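## Task

Remove both cooling blocks from the drawer of the cooler COLD. Set the block whose tubes wear violet caps into deck slot D1 and the block whose tubes wear blue caps into D2, each lying flat within its slot's locators. Every loose tube must finish in the same bore it began in. Afterwards close the drawer completely (COLD's lamp stays lit while the drawer is open). Only results that hold without the robot count. Finally release everything and move the grippers away.

## Robot and tools

Setup. Two simulated arms, left_arm and right_arm, each end in a parallel gripper. The cooler COLD sits on the table and is not fastened: it must stay within about a finger's width of its start, upright and barely rotated. D1 is the deck slot beside COLD; D2 lies past D1. The tubes in each block are loose, so tilting or jolting a block can spill them. The idle arm may be parked out of the way. Occasionally an outside tug may act on a held part or nudge a loose item.

Frame. All poses use one scene frame: origin on the table top midway between the arms, +z up, +x outward over the table, left_arm on the +y side. The arm names do not correspond to image sides. Reported hand positions may be slightly wrong, more so at long reach. Each gripper's fingers point along its own +z and close along its own y. end_effector_position is the point between the finger pads, roughly 1 cm behind the tips.

Row format. A row is 16 numbers: left_arm x, y, z (metres, absolute position in the scene frame), qw, qx, qy, qz (absolute orientation quaternion, w first), opening; then the same eight for right_arm. Both arms are always included. Opening ranges -1 (closed) to +1 (fully open, 0.094 m); it is an absolute finger setting, not an offset.

execute_actions(actions): actions is a list of actions; each action is a list of up to 15 rows, one row per 1/30 s control step. If fewer than 15 rows are given, the last one is repeated to fill 15 steps. An empty list just returns state and images. A target more than 0.6 m from the gripper's current position along any of its own axes makes that action refused for both arms; if the first action fails this check against the latest reported state, or any action is malformed, nothing runs. To hold an orientation steady, resend the identical quaternion every row rather than copying the reported, possibly drifted one.

move(target, speed, blocking): target is one 16-number row of absolute poses and openings. Each gripper travels in a straight line toward its pose; both paths finish together, lasting 0.5 to 10 s (longer paths are cut off at 10 s). speed is the top path speed in m/s, 0.002 to 0.5, default 0.25; rotation is capped at twice that in rad/s. Rotation takes the shorter way. Paths ignore obstacles and the other arm. Grippers lag, wander and can overshoot the speed, especially with the arm nearly straight. Faster contact hits harder, and aiming further past a contact presses harder. The opening is applied at the start. With blocking=false the call returns after 0.5 s while motion continues; other rows and moves are rejected until a result shows it ended, so use wait or stop.

wait(seconds): 0 to 10 s, arms keep their last command; returns early if a running move ends. stop(): brakes the running move (needs room; fingers continue). zoom_image(camera, region): camera is cam_high, cam_left_wrist or cam_right_wrist; region is [x0, y0, x1, y1] pixels in that camera's last image, origin top-left, at most 504 by 504. finished_scene(scene): ends the current scene, given its number; irreversible, and the goal must already be achieved and stable.

Controller behaviour. Each step, the commanded pose is clipped to within 70 mm and 16 degrees of the measured pose, then pursued by damped inverse kinematics, position taking priority over orientation. Distant targets may need several actions; after an action the arm stops at its last clipped pose. Motions often finish a centimetre or more short, usually low. Tiny commands of a few mm may produce no motion. Elbows stop just short of straight. Joint limits (rad): waist -2.880 to 2.880, shoulder 0.000 to 3.142, elbow 0.000 to 3.019, wrist pitch -1.693 to 1.571, wrist yaw -1.571 to 1.571, wrist roll -2.094 to 2.094. To keep an arm still, resend its full last reported pose and desired opening in every call.

Gripping. grip_measured reports finger opening on the command scale; the final Joint positions value gives it in metres. Readings may carry a fixed error up to about 1 mm per gripper. To hold something, command an opening below grip_measured: about 0.03 lower is firm, less is lighter. Pads push up to roughly 50 to 62 N, less on very thin parts, with a brief spike on first contact.

Results. A state line gives each gripper's position and quaternion. Hand target lines show the pose the controller is currently driving toward. The move: line reports the ending (done, off_target, moving, held, fault) plus limits; an ending naming one arm means the other finished. limits=paced means the pose was clipped; limits=held means a check blocked steps, after which the arm may surge fast. Distances to each pose are listed. A pose unreachable line means the clearance check altered or blocked that arm's command. FAULT lines mark arm stops. MOTOR HOT appears from 85 °C; at 100 °C an OVER-TEMPERATURE FAULT drops that arm, so avoid holding loads long.

Cameras: cam_high 896x504 pinhole, two wrist fisheye cameras 504x504.

Avoid: dropping or knocking anything off the table, spilling tubes, slamming the drawer, hard impacts or shoves, shifting COLD, and arm-to-arm collisions.

Each tool is called as name(argument=value, ...), one argument or row to a line, values as JSON.

## Session

execute_actions(
  actions=[],
)

Scene clock: 0.00 s.
left_arm: end_effector_position=(+0.5297, +0.4055, +0.4948) grip_measured=+1.000 end_effector_quat_wxyz=(+0.709, -0.069, +0.699, +0.068) | right_arm: end_effector_position=(+0.2250, +0.2221, +0.4029) grip_measured=+1.000 end_effector_quat_wxyz=(+0.676, -0.565, +0.307, +0.359)
Joint positions: left_arm=[-0.002  1.043  1.042  0.016 -0.002 -0.002  0.094] | right_arm=[ 1.204  1.407  0.985  0.621 -0.505 -0.488  0.094]
Joint velocities: left_arm=[-0.015 -0.015 -0.002 -0.007  0.037  0.066  0.   ] | right_arm=[-0.024 -0.005  0.007  0.007 -0.037 -0.007  0.   ]
Motor temperatures (°C, as the motors report them): left_arm=[26 29 38 26 27 24] | right_arm=[23 29 32 23 27 24]
Hand target (left_arm): +0.528, +0.405, +0.520; +0.724, -0.068, +0.683, +0.070
Hand target (right_arm): +0.226, +0.224, +0.420; +0.686, -0.559, +0.297, +0.359

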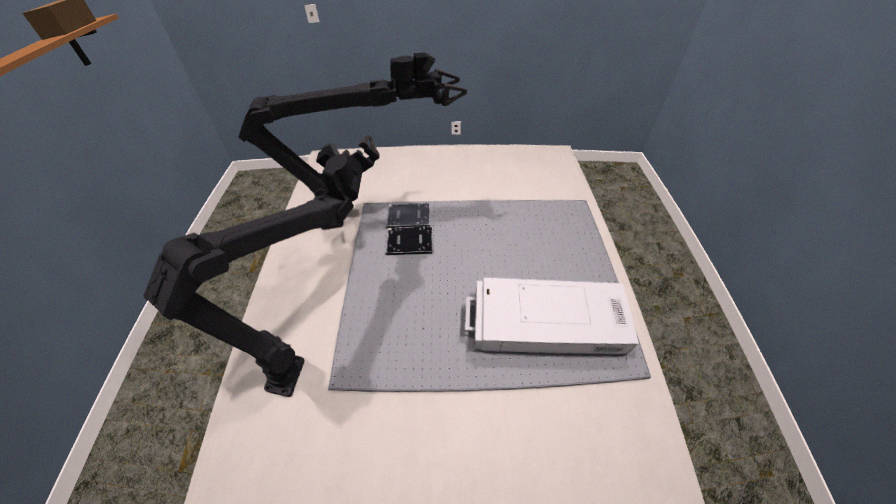

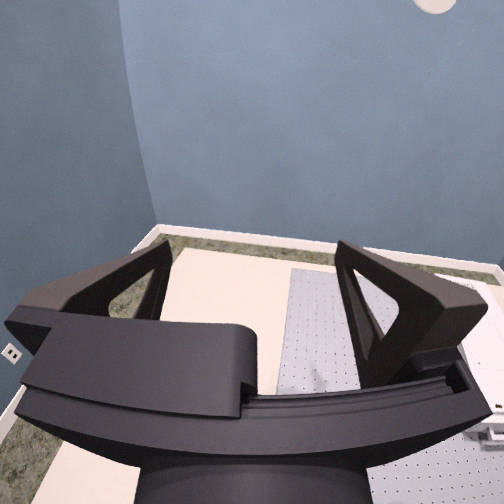

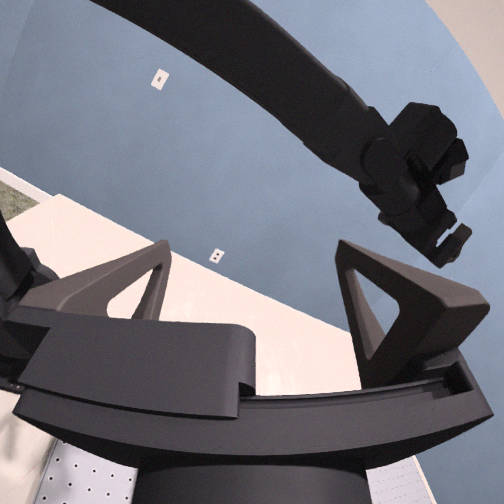

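move(
  target=[0.53,0.405,0.5,0.709,-0.069,0.699,0.068,1,0.4,-0.1,0.3,0.3,-0.66,0.66,0.2,-0.45],
)

move(
  target=[0.3,0.35,0.25,0,0,1,0,1,0.535,-0.17,0.15,0,-0.685,0.729,0,-0.45],
)

Scene clock: 7.27 s.
left_arm: end_effector_position=(+0.5297, +0.4055, +0.4948) grip_measured=+1.000 end_effector_quat_wxyz=(+0.709, -0.069, +0.699, +0.068) | right_arm: end_effector_position=(+0.3836, -0.1023, +0.2786) grip_measured=-0.448 end_effector_quat_wxyz=(-0.290, +0.651, -0.671, -0.202)
Joint positions: left_arm=[-0.002  1.043  1.042  0.016 -0.002 -0.002  0.094] | right_arm=[ 0.48   1.265  1.169 -1.063 -0.613 -1.084  0.026]
Joint velocities: left_arm=[-0.015  0.005  0.012 -0.002 -0.007 -0.022  0.   ] | right_arm=[-0.015  0.005 -0.002 -0.022  0.037 -0.125 -0.001]
Motor temperatures (°C, as the motors report them): left_arm=[26 29 41 26 27 24] | right_arm=[23 29 36 24 27 24]
Hand target (left_arm): +0.530, +0.405, +0.500; +0.709, -0.069, +0.699, +0.068
Hand target (right_arm): +0.395, -0.102, +0.299; -0.305, +0.655, -0.664, -0.192
Off the commanded pose (left_arm): 0.005 m, 0 deg.
Off the commanded pose (right_arm): 0.027 m, 2 deg.
move: off_target (right_arm)

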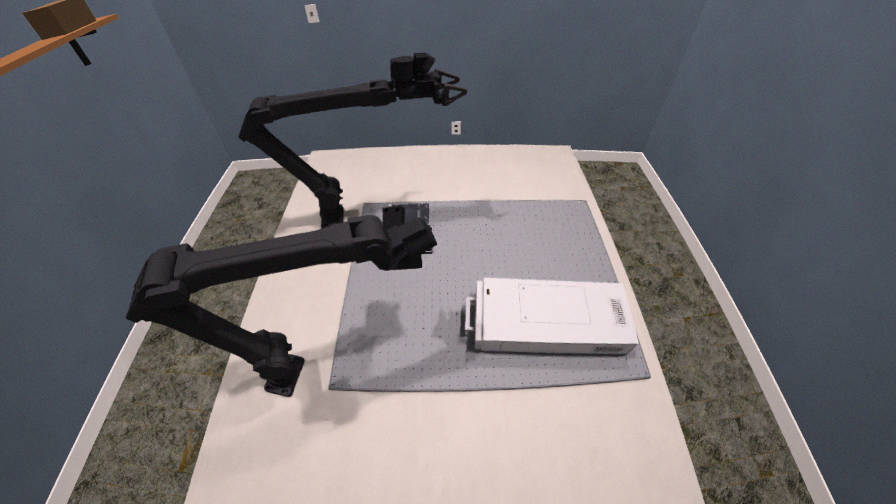

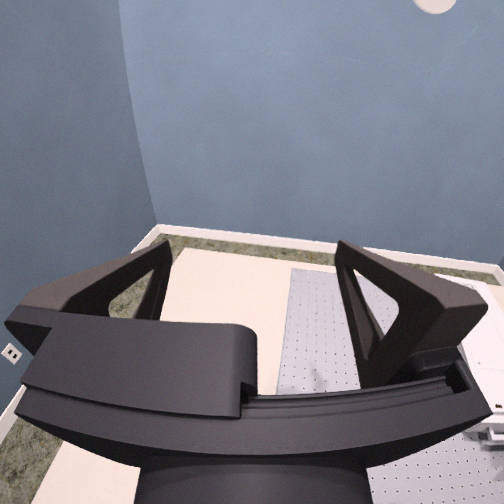

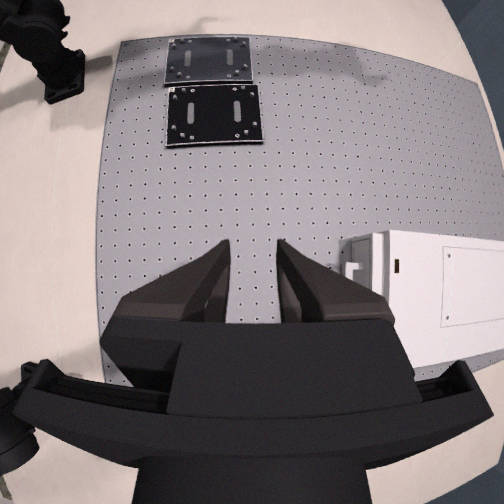

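Scene clock: 10.87 s.
left_arm: end_effector_position=(+0.3060, +0.3531, +0.2409) grip_measured=+1.000 end_effector_quat_wxyz=(+0.005, -0.010, +1.000, +0.001) | right_arm: end_effector_position=(+0.5209, -0.1673, +0.1393) grip_measured=-0.448 end_effector_quat_wxyz=(+0.006, +0.685, -0.729, -0.001)
Joint positions: left_arm=[-0.03   1.083  1.056 -1.535  0.     0.144  0.094] | right_arm=[ 0.469  1.82   1.567 -1.329  0.003 -1.195  0.026]
Joint velocities: left_arm=[ 0.005 -0.015  0.012  0.017 -0.051  0.007  0.   ] | right_arm=[-0.024  0.005  0.002  0.002 -0.007 -0.037  0.   ]
Motor temperatures (°C, as the motors report them): left_arm=[26 29 42 26 27 24] | right_arm=[23 30 37 24 27 24]
Hand target (left_arm): +0.306, +0.351, +0.244; +0.000, -0.000, +1.000, +0.002
Hand target (right_arm): +0.536, -0.171, +0.150; -0.003, +0.683, -0.731, +0.005
Off the commanded pose (left_arm): 0.011 m, 1 deg.
Off the commanded pose (right_arm): 0.018 m, 1 deg.
move: off_target (left_arm, right_arm)

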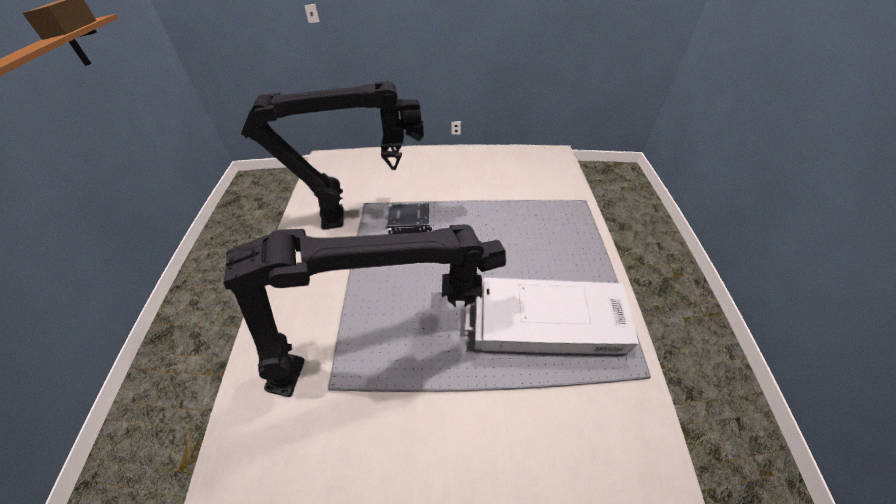

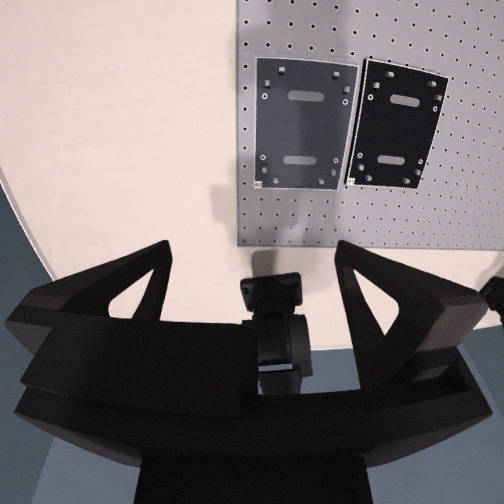

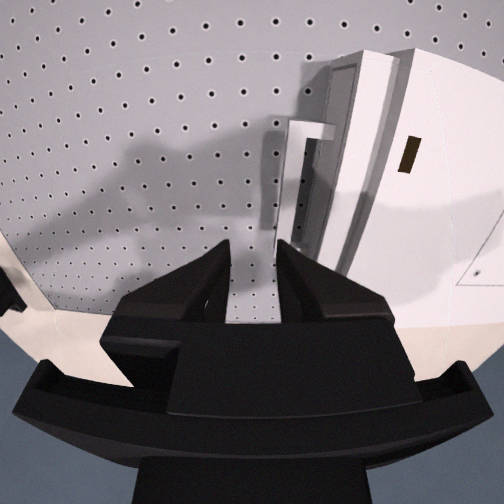

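Bar ≈ x 0.542.

move(
  target=[0.3,0.35,0.25,0,0,1,0,1,0.552,-0.165,0.125,0,-0.68,0.733,0,-0.45],
  speed=0.08,
)

move(
  target=[0.3,0.35,0.25,0,0,1,0,1,0.545,-0.165,0.064,0,-0.68,0.733,0,-0.45],
  speed=0.06,
)

Scene clock: 16.40 s.
left_arm: end_effector_position=(+0.3009, +0.3523, +0.2409) grip_measured=+1.000 end_effector_quat_wxyz=(-0.006, -0.010, +1.000, -0.001) | right_arm: end_effector_position=(+0.5298, -0.1644, +0.1136) grip_measured=-0.448 end_effector_quat_wxyz=(+0.024, +0.685, -0.729, -0.010)
Joint positions: left_arm=[-0.03   1.083  1.056 -1.556  0.     0.145  0.094] | right_arm=[ 0.469  1.887  1.595 -1.329  0.003 -1.195  0.026]
Joint velocities: left_arm=[-0.005 -0.015 -0.007 -0.002  0.066 -0.081  0.   ] | right_arm=[-0.015 -0.015  0.012 -0.012 -0.022 -0.022  0.   ]
Motor temperatures (°C, as the motors report them): left_arm=[26 29 42 26 27 24] | right_arm=[23 30 39 23 27 24]
Hand target (left_arm): +0.300, +0.350, +0.250; +0.000, -0.000, +1.000, -0.000
Hand target (right_arm): +0.551, -0.166, +0.126; -0.000, +0.680, -0.733, +0.000
Off the commanded pose (left_arm): 0.009 m, 1 deg.
Off the commanded pose (right_arm): 0.025 m, 3 deg.
move: off_target (right_arm)

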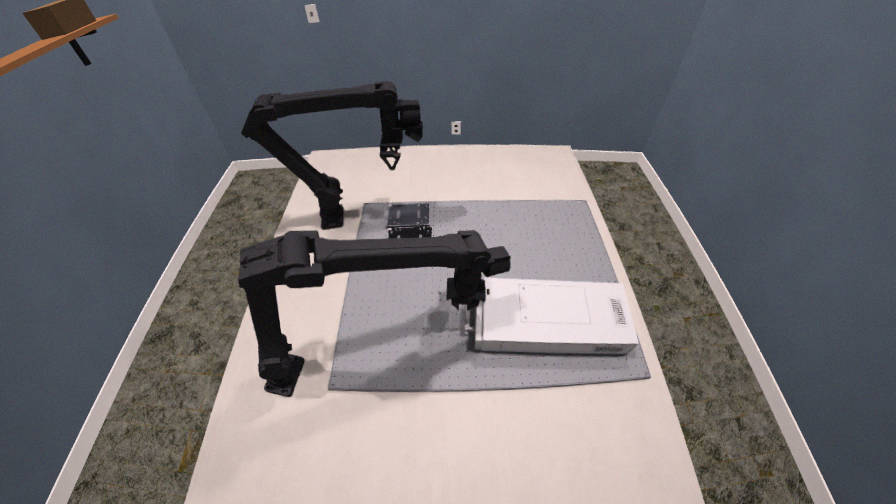

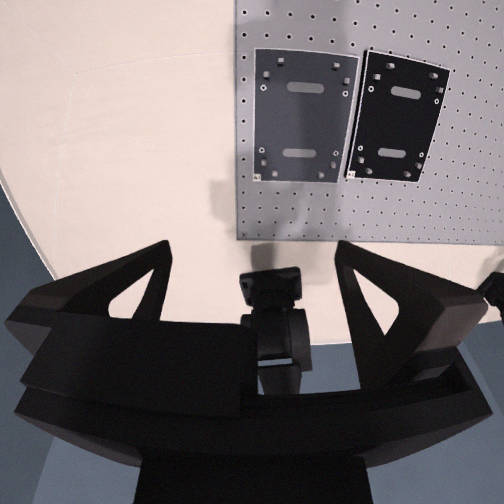

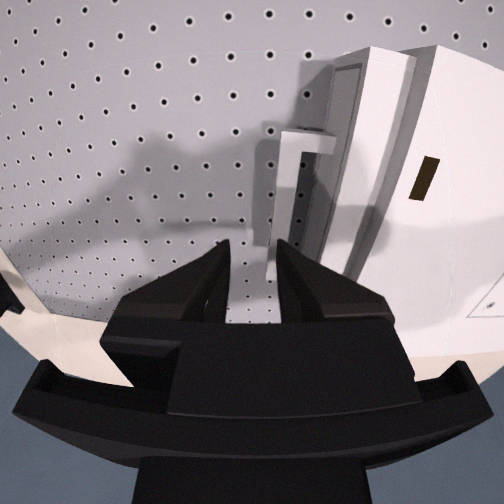

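Scene clock: 17.63 s.
left_arm: end_effector_position=(+0.3009, +0.3523, +0.2409) grip_measured=+1.000 end_effector_quat_wxyz=(-0.006, -0.010, +1.000, -0.001) | right_arm: end_effector_position=(+0.5419, -0.1603, +0.0724) grip_measured=-0.448 end_effector_quat_wxyz=(+0.000, +0.685, -0.729, +0.001)
Joint positions: left_arm=[-0.03   1.083  1.056 -1.556  0.     0.145  0.094] | right_arm=[ 0.469  1.923  1.536 -1.183  0.002 -1.195  0.026]
Joint velocities: left_arm=[-0.024  0.005 -0.032 -0.022  0.022 -0.022  0.   ] | right_arm=[ 0.005 -0.005  0.012 -0.012  0.066  0.007  0.001]
Motor temperatures (°C, as the motors report them): left_arm=[26 29 42 26 27 24] | right_arm=[23 31 38 23 27 24]
Hand target (left_arm): +0.300, +0.350, +0.250; +0.000, -0.000, +1.000, -0.000
Hand target (right_arm): +0.546, -0.165, +0.064; -0.000, +0.680, -0.733, -0.000
Off the commanded pose (left_arm): 0.009 m, 1 deg.
Off the commanded pose (right_arm): 0.010 m, 1 deg.
move: done

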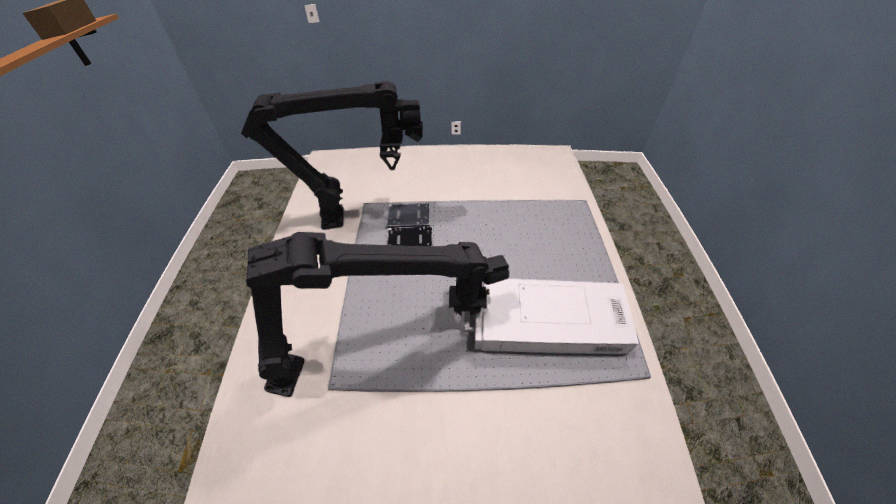

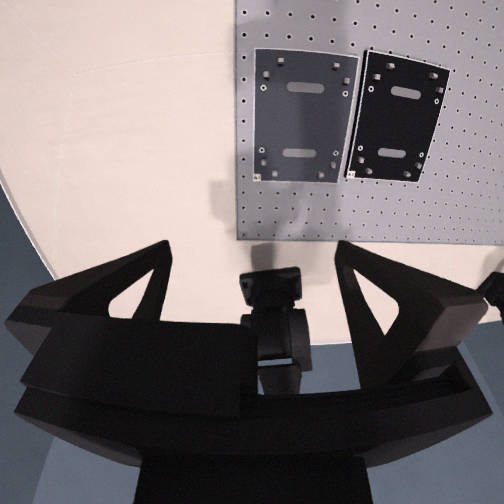

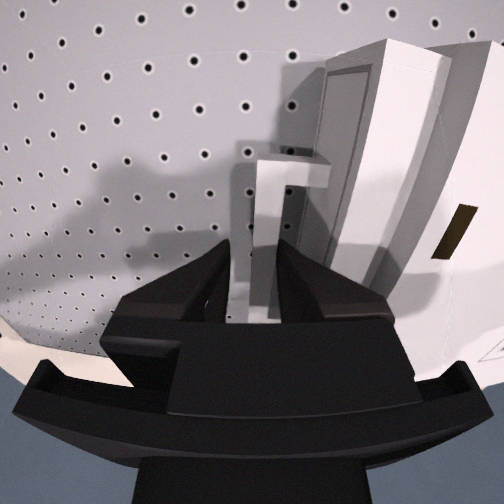

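execute_actions(
  actions=[
    [[0.3,0.35,0.25,0,0,1,0,1,0.552,-0.163,0.054,0,-0.68,0.733,0,-0.45]],
    [[0.3,0.35,0.25,0,0,1,0,1,0.55,-0.163,0.06,0,-0.68,0.733,0,-0.8]],
    [[0.3,0.35,0.25,0,0,1,0,1,0.548,-0.16,0.065,0,-0.68,0.733,0,-0.8]],
  ],
)

move(
  target=[0.3,0.35,0.25,0,0,1,0,1,0.28,-0.138,0.068,0,-0.68,0.733,0,-0.8],
  speed=0.06,
)

Scene clock: 24.60 s.
left_arm: end_effector_position=(+0.3009, +0.3523, +0.2409) grip_measured=+1.000 end_effector_quat_wxyz=(-0.006, -0.010, +1.000, -0.001) | right_arm: end_effector_position=(+0.5467, -0.1591, +0.0667) grip_measured=-0.755 end_effector_quat_wxyz=(-0.005, +0.674, -0.739, +0.002)
Joint positions: left_arm=[-0.03   1.083  1.056 -1.556  0.     0.145  0.094] | right_arm=[ 0.468  1.935  1.538 -1.163 -0.    -1.166  0.011]
Joint velocities: left_arm=[-0.005  0.005  0.022 -0.007 -0.037 -0.007  0.   ] | right_arm=[-0.005 -0.005 -0.012 -0.007  0.037 -0.022 -0.   ]
Motor temperatures (°C, as the motors report them): left_arm=[26 29 43 26 27 24] | right_arm=[23 31 38 23 27 24]
Hand target (left_arm): +0.300, +0.350, +0.250; +0.000, -0.000, +1.000, -0.000
Hand target (right_arm): +0.548, -0.160, +0.065; +0.000, -0.680, +0.733, -0.000
Off the commanded pose (left_arm): 0.009 m, 1 deg.
Off the commanded pose (right_arm): 0.002 m, 1 deg.

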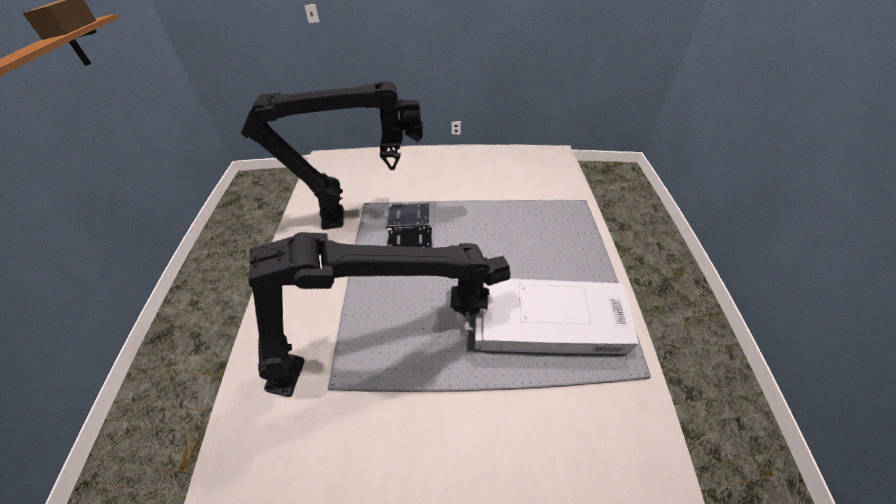

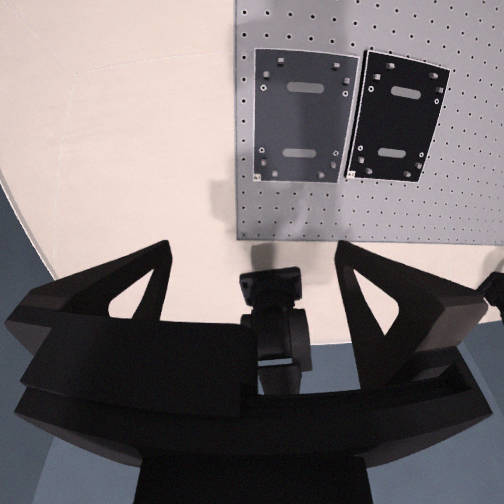

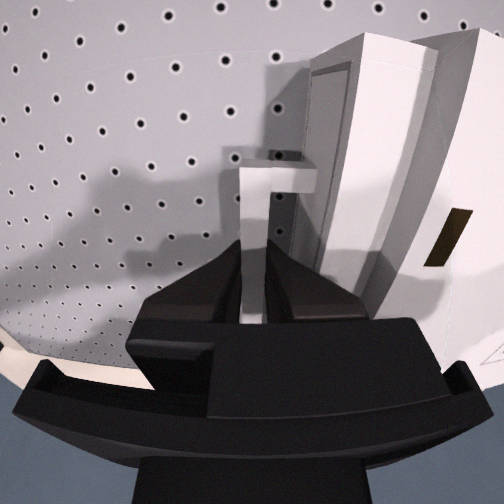

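Scene clock: 29.30 s.
left_arm: end_effector_position=(+0.3009, +0.3523, +0.2409) grip_measured=+1.000 end_effector_quat_wxyz=(-0.006, -0.010, +1.000, -0.001) | right_arm: end_effector_position=(+0.3239, -0.1359, +0.0611) grip_measured=-0.756 end_effector_quat_wxyz=(-0.025, +0.668, -0.744, +0.014)
Joint positions: left_arm=[-0.03   1.083  1.056 -1.556  0.     0.145  0.094] | right_arm=[ 0.716  1.46   0.885 -0.942  0.019 -0.902  0.011]
Joint velocities: left_arm=[ 0.005 -0.005  0.007  0.022 -0.037  0.022  0.   ] | right_arm=[-0.024 -0.015 -0.012 -0.007 -0.051 -0.037 -0.   ]
Motor temperatures (°C, as the motors report them): left_arm=[26 29 43 26 27 24] | right_arm=[23 31 37 23 27 24]
Hand target (left_arm): +0.300, +0.350, +0.250; +0.000, -0.000, +1.000, -0.000
Hand target (right_arm): +0.284, -0.135, +0.062; -0.000, -0.680, +0.733, +0.002
Off the commanded pose (left_arm): 0.009 m, 1 deg.
Off the commanded pose (right_arm): 0.044 m, 4 deg.
move: off_target (right_arm)

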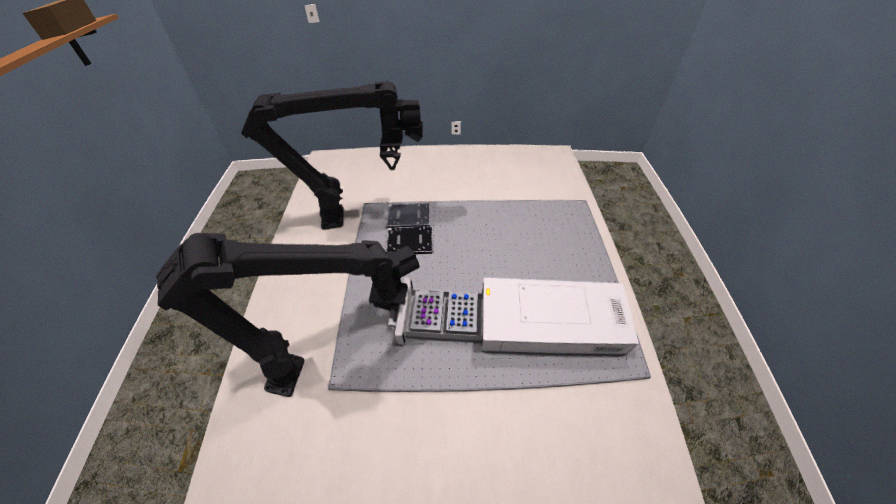

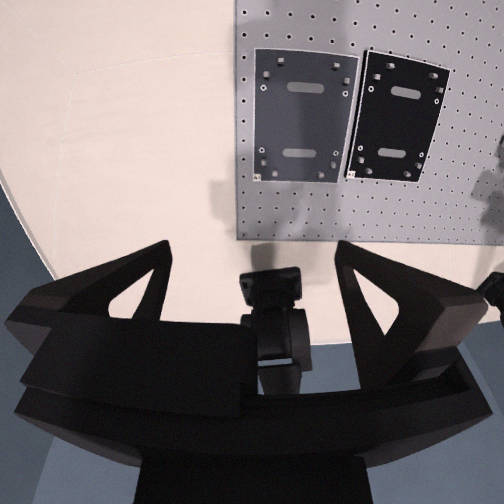

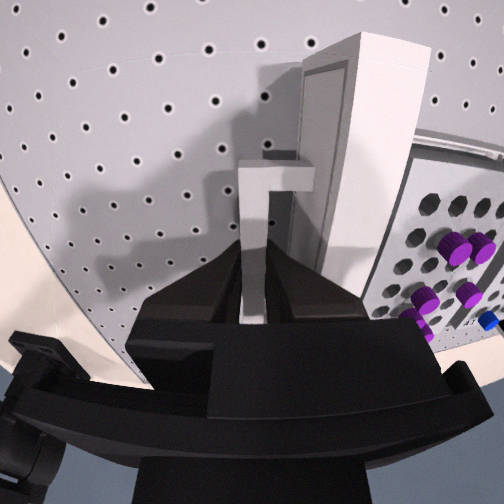

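move(
  target=[0.3,0.35,0.25,0,0,1,0,1,0.25,-0.13,0.07,0,-0.675,0.738,0,-0.8],
  speed=0.04,
)

Scene clock: 35.93 s.
left_arm: end_effector_position=(+0.3009, +0.3523, +0.2409) grip_measured=+1.000 end_effector_quat_wxyz=(-0.006, -0.010, +1.000, -0.001) | right_arm: end_effector_position=(+0.3226, -0.1358, +0.0611) grip_measured=-0.752 end_effector_quat_wxyz=(-0.040, +0.660, -0.750, +0.032)
Joint positions: left_arm=[-0.03   1.083  1.056 -1.556  0.     0.145  0.094] | right_arm=[ 0.733  1.437  0.858 -0.904  0.051 -0.868  0.012]
Joint velocities: left_arm=[-0.005 -0.015  0.027 -0.022  0.022 -0.037  0.   ] | right_arm=[ 0.015 -0.015 -0.002  0.002 -0.022 -0.051 -0.001]
Motor temperatures (°C, as the motors report them): left_arm=[26 29 43 26 27 24] | right_arm=[23 32 36 24 28 24]
Hand target (left_arm): +0.300, +0.350, +0.250; +0.000, -0.000, +1.000, -0.000
Hand target (right_arm): +0.259, -0.133, +0.063; -0.002, -0.675, +0.738, -0.002
Off the commanded pose (left_arm): 0.009 m, 1 deg.
Off the commanded pose (right_arm): 0.073 m, 6 deg.
move: off_target (right_arm)

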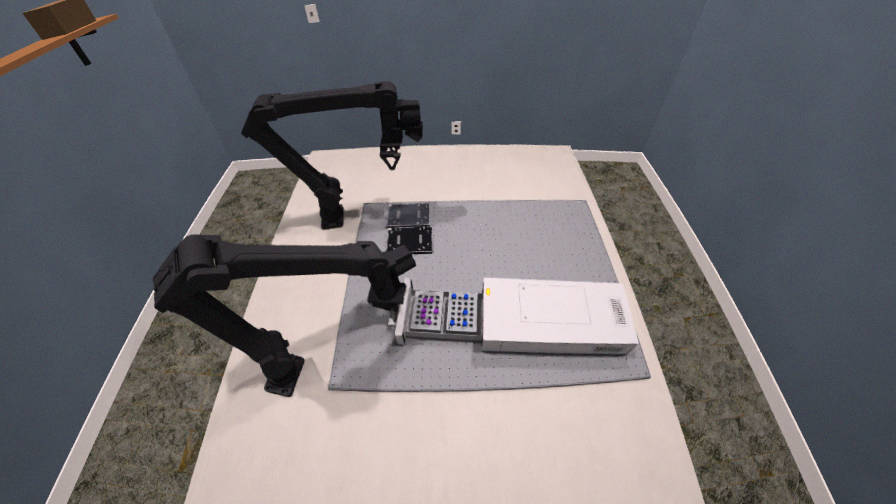

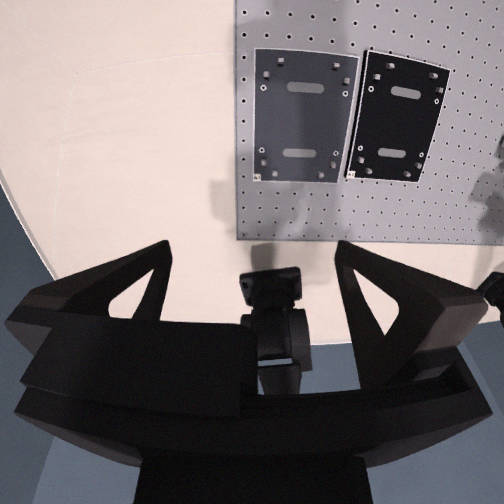

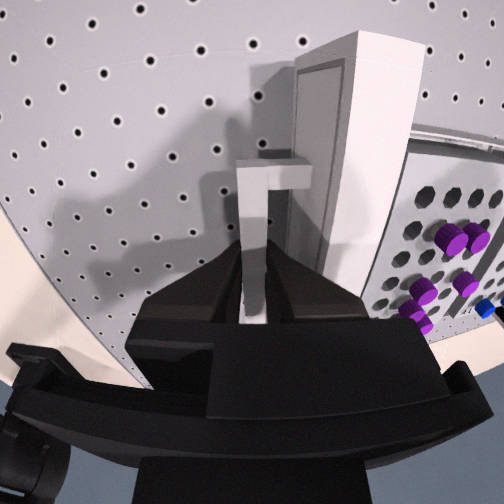

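move(
  target=[0.3,0.35,0.25,0,0,1,0,1,0.323,-0.136,0.065,0,-0.675,0.738,0,-0.45],
)

move(
  target=[0.3,0.35,0.25,0,0,1,0,1,0.335,-0.13,0.19,0,-0.675,0.738,0,-0.45],
  speed=0.15,
)

move(
  target=[0.3,0.35,0.25,0,0,1,0,1,0.54,-0.17,0.18,0,-0.675,0.738,0,1],
)

Scene clock: 42.93 s.
left_arm: end_effector_position=(+0.3009, +0.3523, +0.2409) grip_measured=+1.000 end_effector_quat_wxyz=(-0.006, -0.010, +1.000, -0.001) | right_arm: end_effector_position=(+0.3189, -0.1360, +0.0620) grip_measured=-0.451 end_effector_quat_wxyz=(-0.010, +0.673, -0.740, +0.006)
Joint positions: left_arm=[-0.03   1.083  1.056 -1.556  0.     0.145  0.094] | right_arm=[ 0.718  1.467  0.896 -0.979  0.008 -0.913  0.026]
Joint velocities: left_arm=[-0.024 -0.015  0.012 -0.007  0.022  0.066  0.   ] | right_arm=[-0.005 -0.005  0.007 -0.002 -0.051 -0.081 -0.   ]
Motor temperatures (°C, as the motors report them): left_arm=[26 29 43 26 27 24] | right_arm=[24 32 35 24 30 25]
Hand target (left_arm): +0.300, +0.350, +0.250; +0.000, -0.000, +1.000, -0.000
Hand target (right_arm): +0.323, -0.136, +0.065; -0.000, -0.675, +0.738, -0.001
Off the commanded pose (left_arm): 0.009 m, 1 deg.
Off the commanded pose (right_arm): 0.005 m, 1 deg.
move: done

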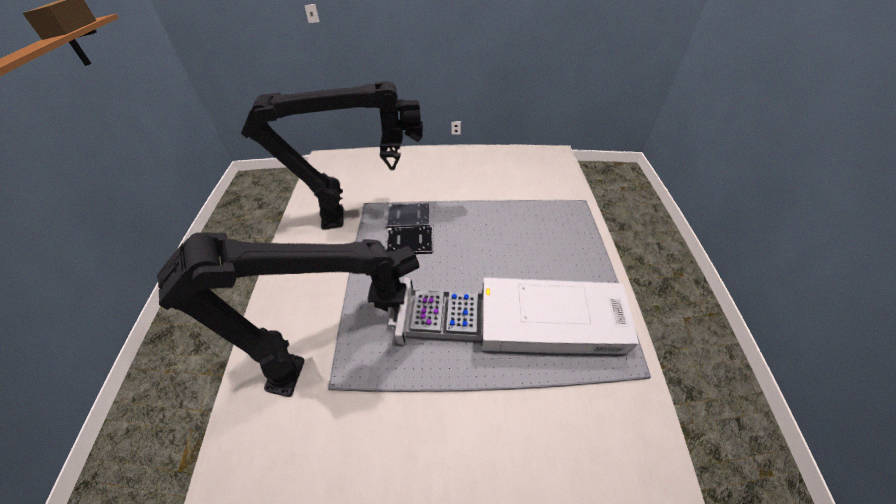

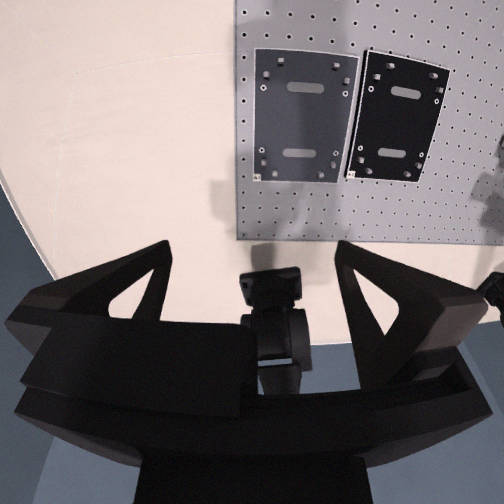

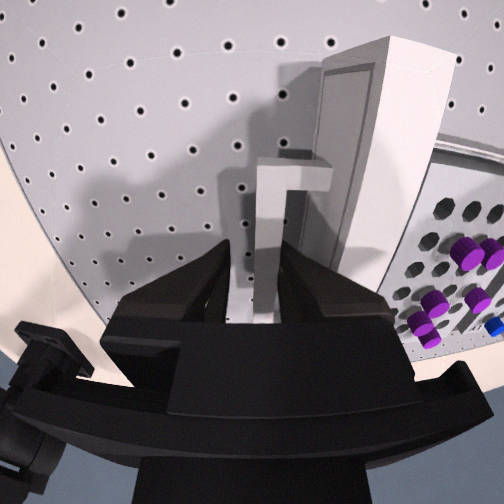

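Scene clock: 44.17 s.
left_arm: end_effector_position=(+0.3009, +0.3523, +0.2409) grip_measured=+1.000 end_effector_quat_wxyz=(-0.006, -0.010, +1.000, -0.001) | right_arm: end_effector_position=(+0.3209, -0.1343, +0.1707) grip_measured=-0.451 end_effector_quat_wxyz=(+0.020, +0.675, -0.737, -0.002)
Joint positions: left_arm=[-0.03   1.083  1.056 -1.556  0.     0.145  0.094] | right_arm=[ 0.717  1.389  1.128 -1.349  0.004 -0.921  0.026]
Joint velocities: left_arm=[-0.005 -0.005 -0.002 -0.007 -0.007 -0.007  0.   ] | right_arm=[ 0.005 -0.005 -0.002 -0.007  0.051  0.022 -0.001]
Motor temperatures (°C, as the motors report them): left_arm=[26 29 43 26 27 24] | right_arm=[24 32 35 24 29 25]
Hand target (left_arm): +0.300, +0.350, +0.250; +0.000, -0.000, +1.000, -0.000
Hand target (right_arm): +0.332, -0.132, +0.191; +0.000, -0.675, +0.738, -0.001
Off the commanded pose (left_arm): 0.009 m, 1 deg.
Off the commanded pose (right_arm): 0.024 m, 2 deg.
move: off_target (right_arm)

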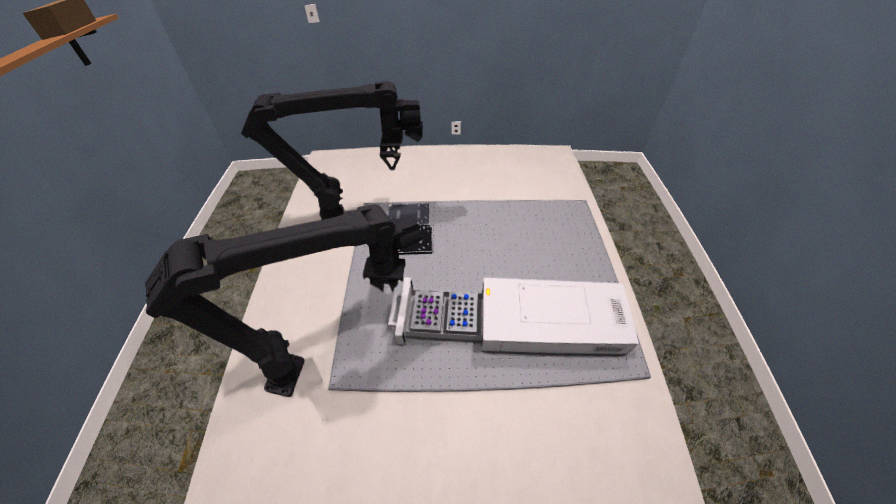

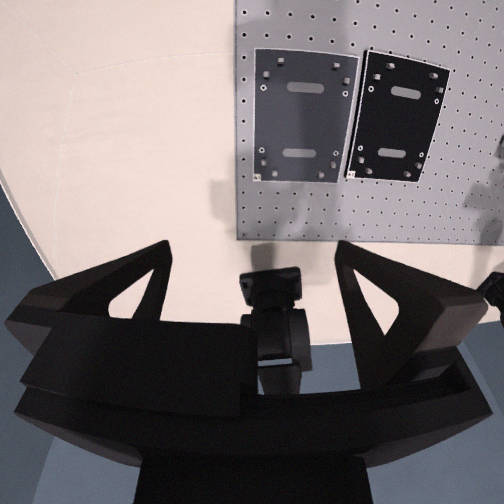

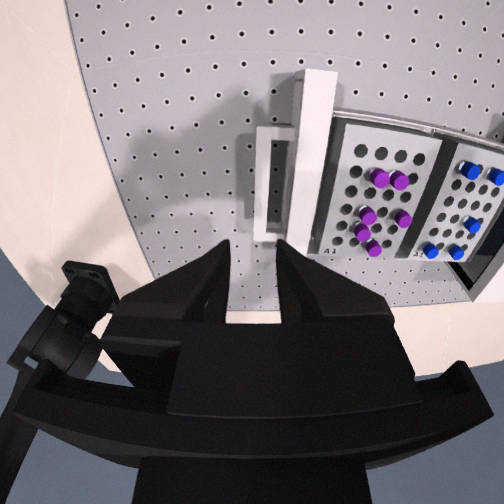

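Scene clock: 45.53 s.
left_arm: end_effector_position=(+0.3009, +0.3523, +0.2409) grip_measured=+1.000 end_effector_quat_wxyz=(-0.006, -0.010, +1.000, -0.001) | right_arm: end_effector_position=(+0.5270, -0.1757, +0.1693) grip_measured=+1.000 end_effector_quat_wxyz=(+0.012, +0.672, -0.741, -0.002)
Joint positions: left_arm=[-0.03   1.083  1.056 -1.556  0.     0.145  0.094] | right_arm=[ 0.452  1.819  1.646 -1.42   0.006 -1.176  0.094]
Joint velocities: left_arm=[-0.015  0.005  0.002 -0.022  0.037 -0.051  0.   ] | right_arm=[-0.005  0.005  0.027 -0.007  0.037 -0.11   0.   ]
Motor temperatures (°C, as the motors report them): left_arm=[26 29 43 26 27 24] | right_arm=[24 32 36 24 29 25]
Hand target (left_arm): +0.300, +0.350, +0.250; +0.000, -0.000, +1.000, -0.000
Hand target (right_arm): +0.539, -0.174, +0.182; +0.000, -0.675, +0.738, -0.002
Off the commanded pose (left_arm): 0.009 m, 1 deg.
Off the commanded pose (right_arm): 0.018 m, 1 deg.
move: off_target (right_arm)

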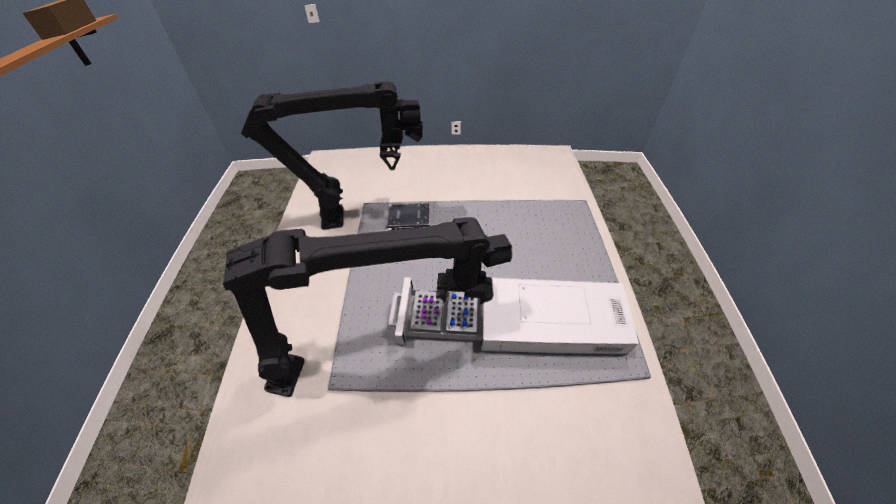

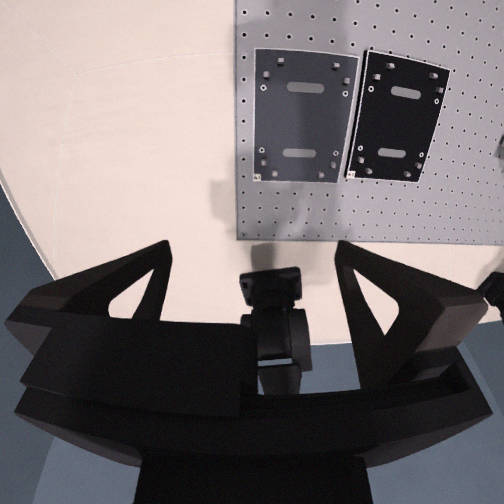

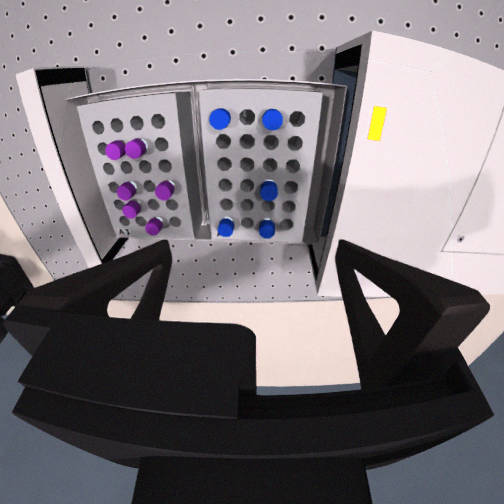

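move(
  target=[0.3,0.35,0.25,0,0,1,0,1,0.535,-0.158,0.1,0,-0.675,0.738,0,1],
  speed=0.08,
)

Scene clock: 50.73 s.
left_arm: end_effector_position=(+0.3009, +0.3523, +0.2409) grip_measured=+1.000 end_effector_quat_wxyz=(-0.006, -0.010, +1.000, -0.001) | right_arm: end_effector_position=(+0.5354, -0.1659, +0.1072) grip_measured=+1.000 end_effector_quat_wxyz=(+0.002, +0.674, -0.739, -0.000)
Joint positions: left_arm=[-0.03   1.083  1.056 -1.556  0.     0.145  0.094] | right_arm=[ 0.463  1.875  1.56  -1.259  0.001 -1.172  0.094]
Joint velocities: left_arm=[-0.005  0.005  0.002  0.012 -0.037 -0.066  0.   ] | right_arm=[ 0.005 -0.005 -0.017 -0.012  0.007  0.007  0.   ]
Motor temperatures (°C, as the motors report them): left_arm=[26 29 43 26 27 24] | right_arm=[24 32 37 24 29 25]
Hand target (left_arm): +0.300, +0.350, +0.250; +0.000, -0.000, +1.000, -0.000
Hand target (right_arm): +0.537, -0.158, +0.100; +0.000, -0.675, +0.738, +0.001
Off the commanded pose (left_arm): 0.009 m, 1 deg.
Off the commanded pose (right_arm): 0.011 m, 0 deg.
move: off_target (right_arm)

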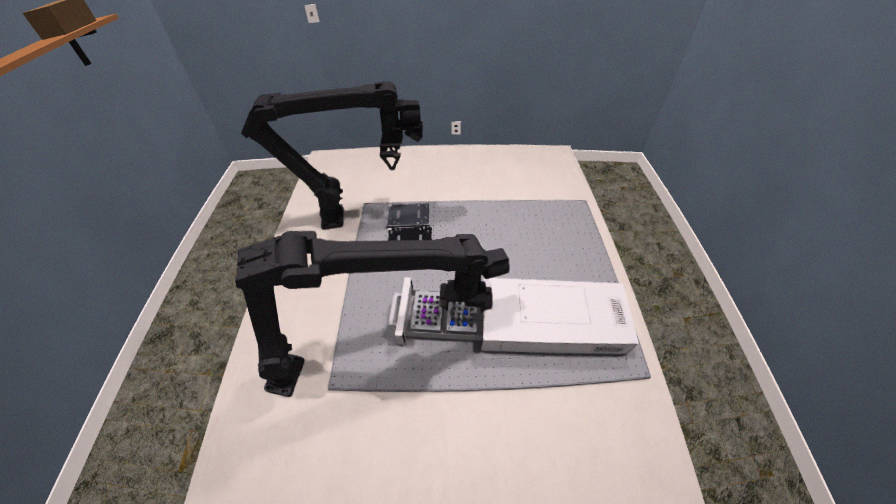

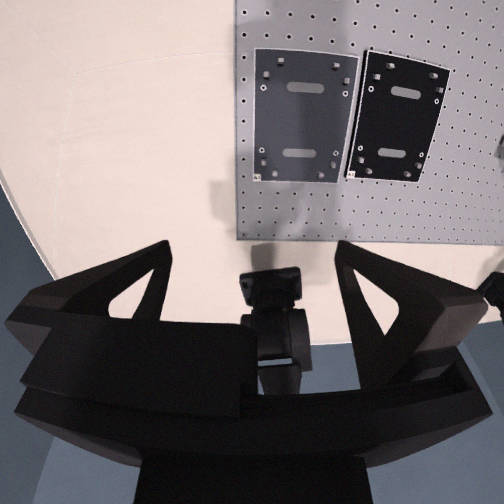

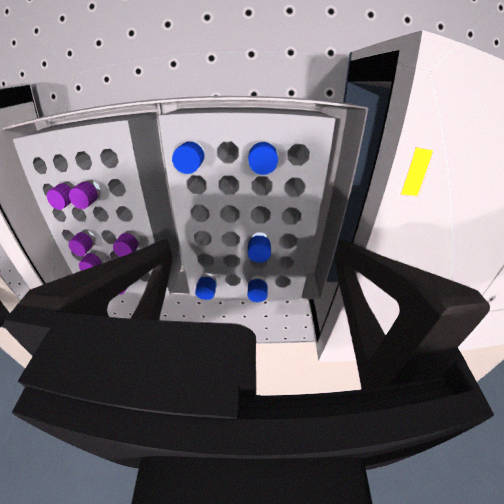

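move(
  target=[0.3,0.35,0.25,0,0,1,0,1,0.529,-0.166,0.05,0,-0.675,0.738,0,1],
  speed=0.04,
)

Scene clock: 54.97 s.
left_arm: end_effector_position=(+0.3009, +0.3523, +0.2409) grip_measured=+1.000 end_effector_quat_wxyz=(-0.006, -0.010, +1.000, -0.001) | right_arm: end_effector_position=(+0.5266, -0.1684, +0.0738) grip_measured=+1.000 end_effector_quat_wxyz=(-0.005, +0.673, -0.739, +0.003)
Joint positions: left_arm=[-0.03   1.083  1.056 -1.556  0.     0.145  0.094] | right_arm=[ 0.463  1.875  1.466 -1.152  0.001 -1.17   0.094]
Joint velocities: left_arm=[ 0.005  0.005  0.007 -0.007  0.007  0.007  0.   ] | right_arm=[ 0.015 -0.015 -0.007  0.022 -0.066 -0.007  0.   ]
Motor temperatures (°C, as the motors report them): left_arm=[26 29 43 26 27 24] | right_arm=[24 32 37 24 28 25]
Hand target (left_arm): +0.300, +0.350, +0.250; +0.000, -0.000, +1.000, -0.000
Hand target (right_arm): +0.529, -0.166, +0.050; +0.000, -0.675, +0.738, -0.000
Off the commanded pose (left_arm): 0.009 m, 1 deg.
Off the commanded pose (right_arm): 0.024 m, 1 deg.
move: off_target (right_arm)

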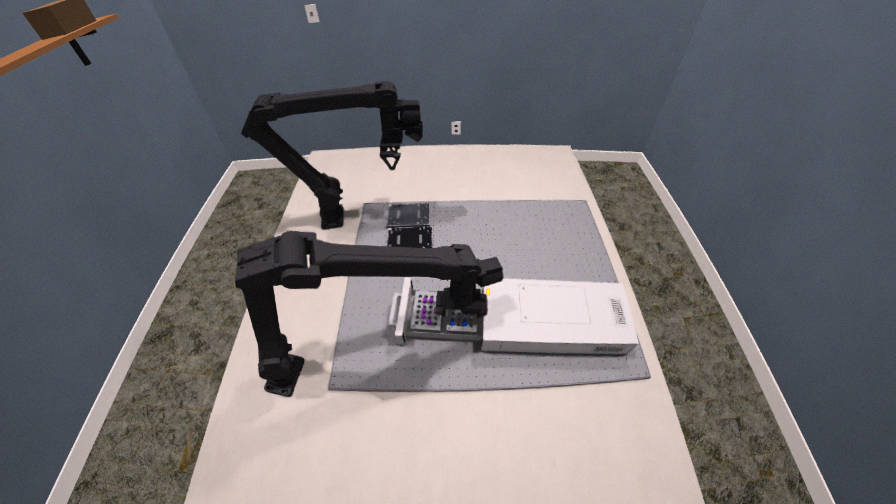

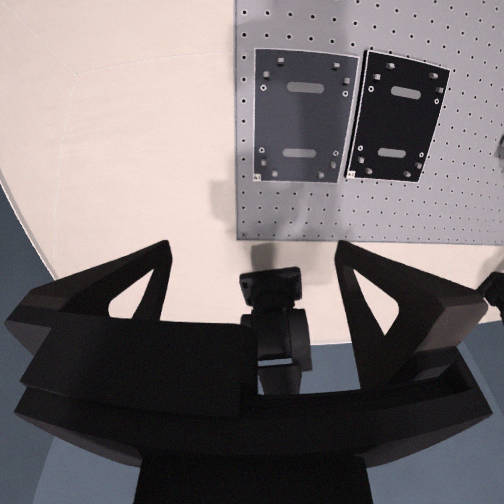

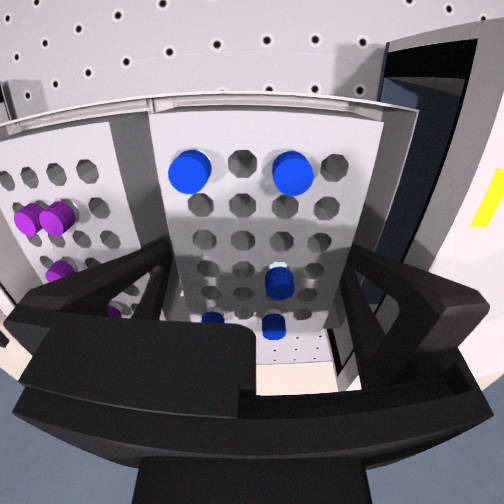

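execute_actions(
  actions=[
    [[0.3,0.35,0.25,0,0,1,0,1,0.545,-0.163,0.085,0,-0.675,0.738,0,1]],
    [[0.3,0.35,0.25,0,0,1,0,1,0.543,-0.163,0.062,0,-0.675,0.738,0,1]],
    [[0.3,0.35,0.25,0,0,1,0,1,0.54,-0.163,0.048,0,-0.675,0.738,0,1]],
  ],
)

Scene clock: 60.63 s.
left_arm: end_effector_position=(+0.3009, +0.3523, +0.2409) grip_measured=+1.000 end_effector_quat_wxyz=(-0.006, -0.009, +1.000, -0.001) | right_arm: end_effector_position=(+0.5264, -0.1679, +0.0755) grip_measured=+1.000 end_effector_quat_wxyz=(+0.007, +0.670, -0.743, -0.004)
Joint positions: left_arm=[-0.03   1.083  1.056 -1.556  0.     0.146  0.094] | right_arm=[ 0.463  1.889  1.493 -1.191 -0.001 -1.159  0.094]
Joint velocities: left_arm=[-0.005  0.005 -0.017  0.007 -0.095  0.037  0.   ] | right_arm=[-0.015 -0.005 -0.007 -0.007 -0.037  0.037  0.   ]
Motor temperatures (°C, as the motors report them): left_arm=[26 29 43 26 27 24] | right_arm=[23 32 37 24 28 25]
Hand target (left_arm): +0.300, +0.350, +0.250; +0.000, -0.000, +1.000, -0.000
Hand target (right_arm): +0.539, -0.164, +0.049; -0.000, -0.675, +0.738, +0.000
Off the commanded pose (left_arm): 0.009 m, 1 deg.
Off the commanded pose (right_arm): 0.031 m, 1 deg.

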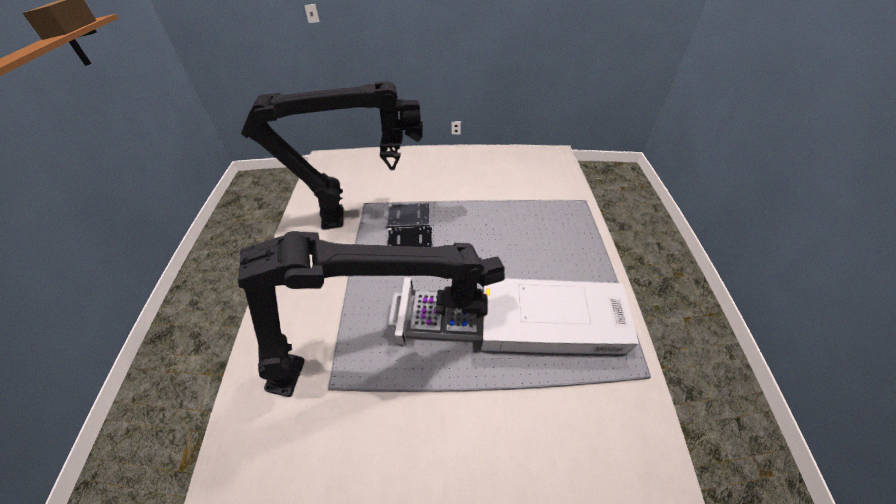

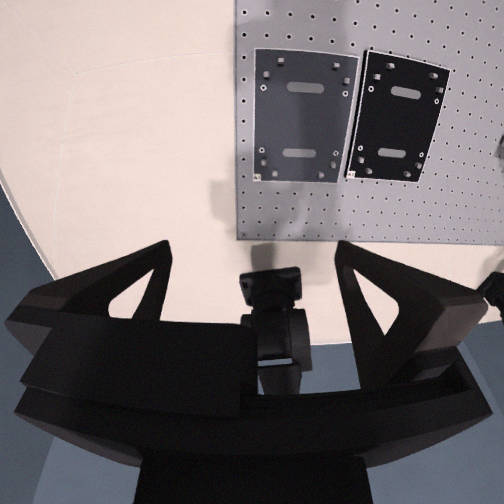

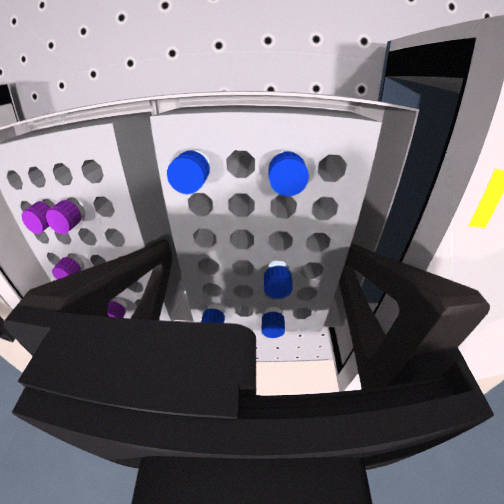

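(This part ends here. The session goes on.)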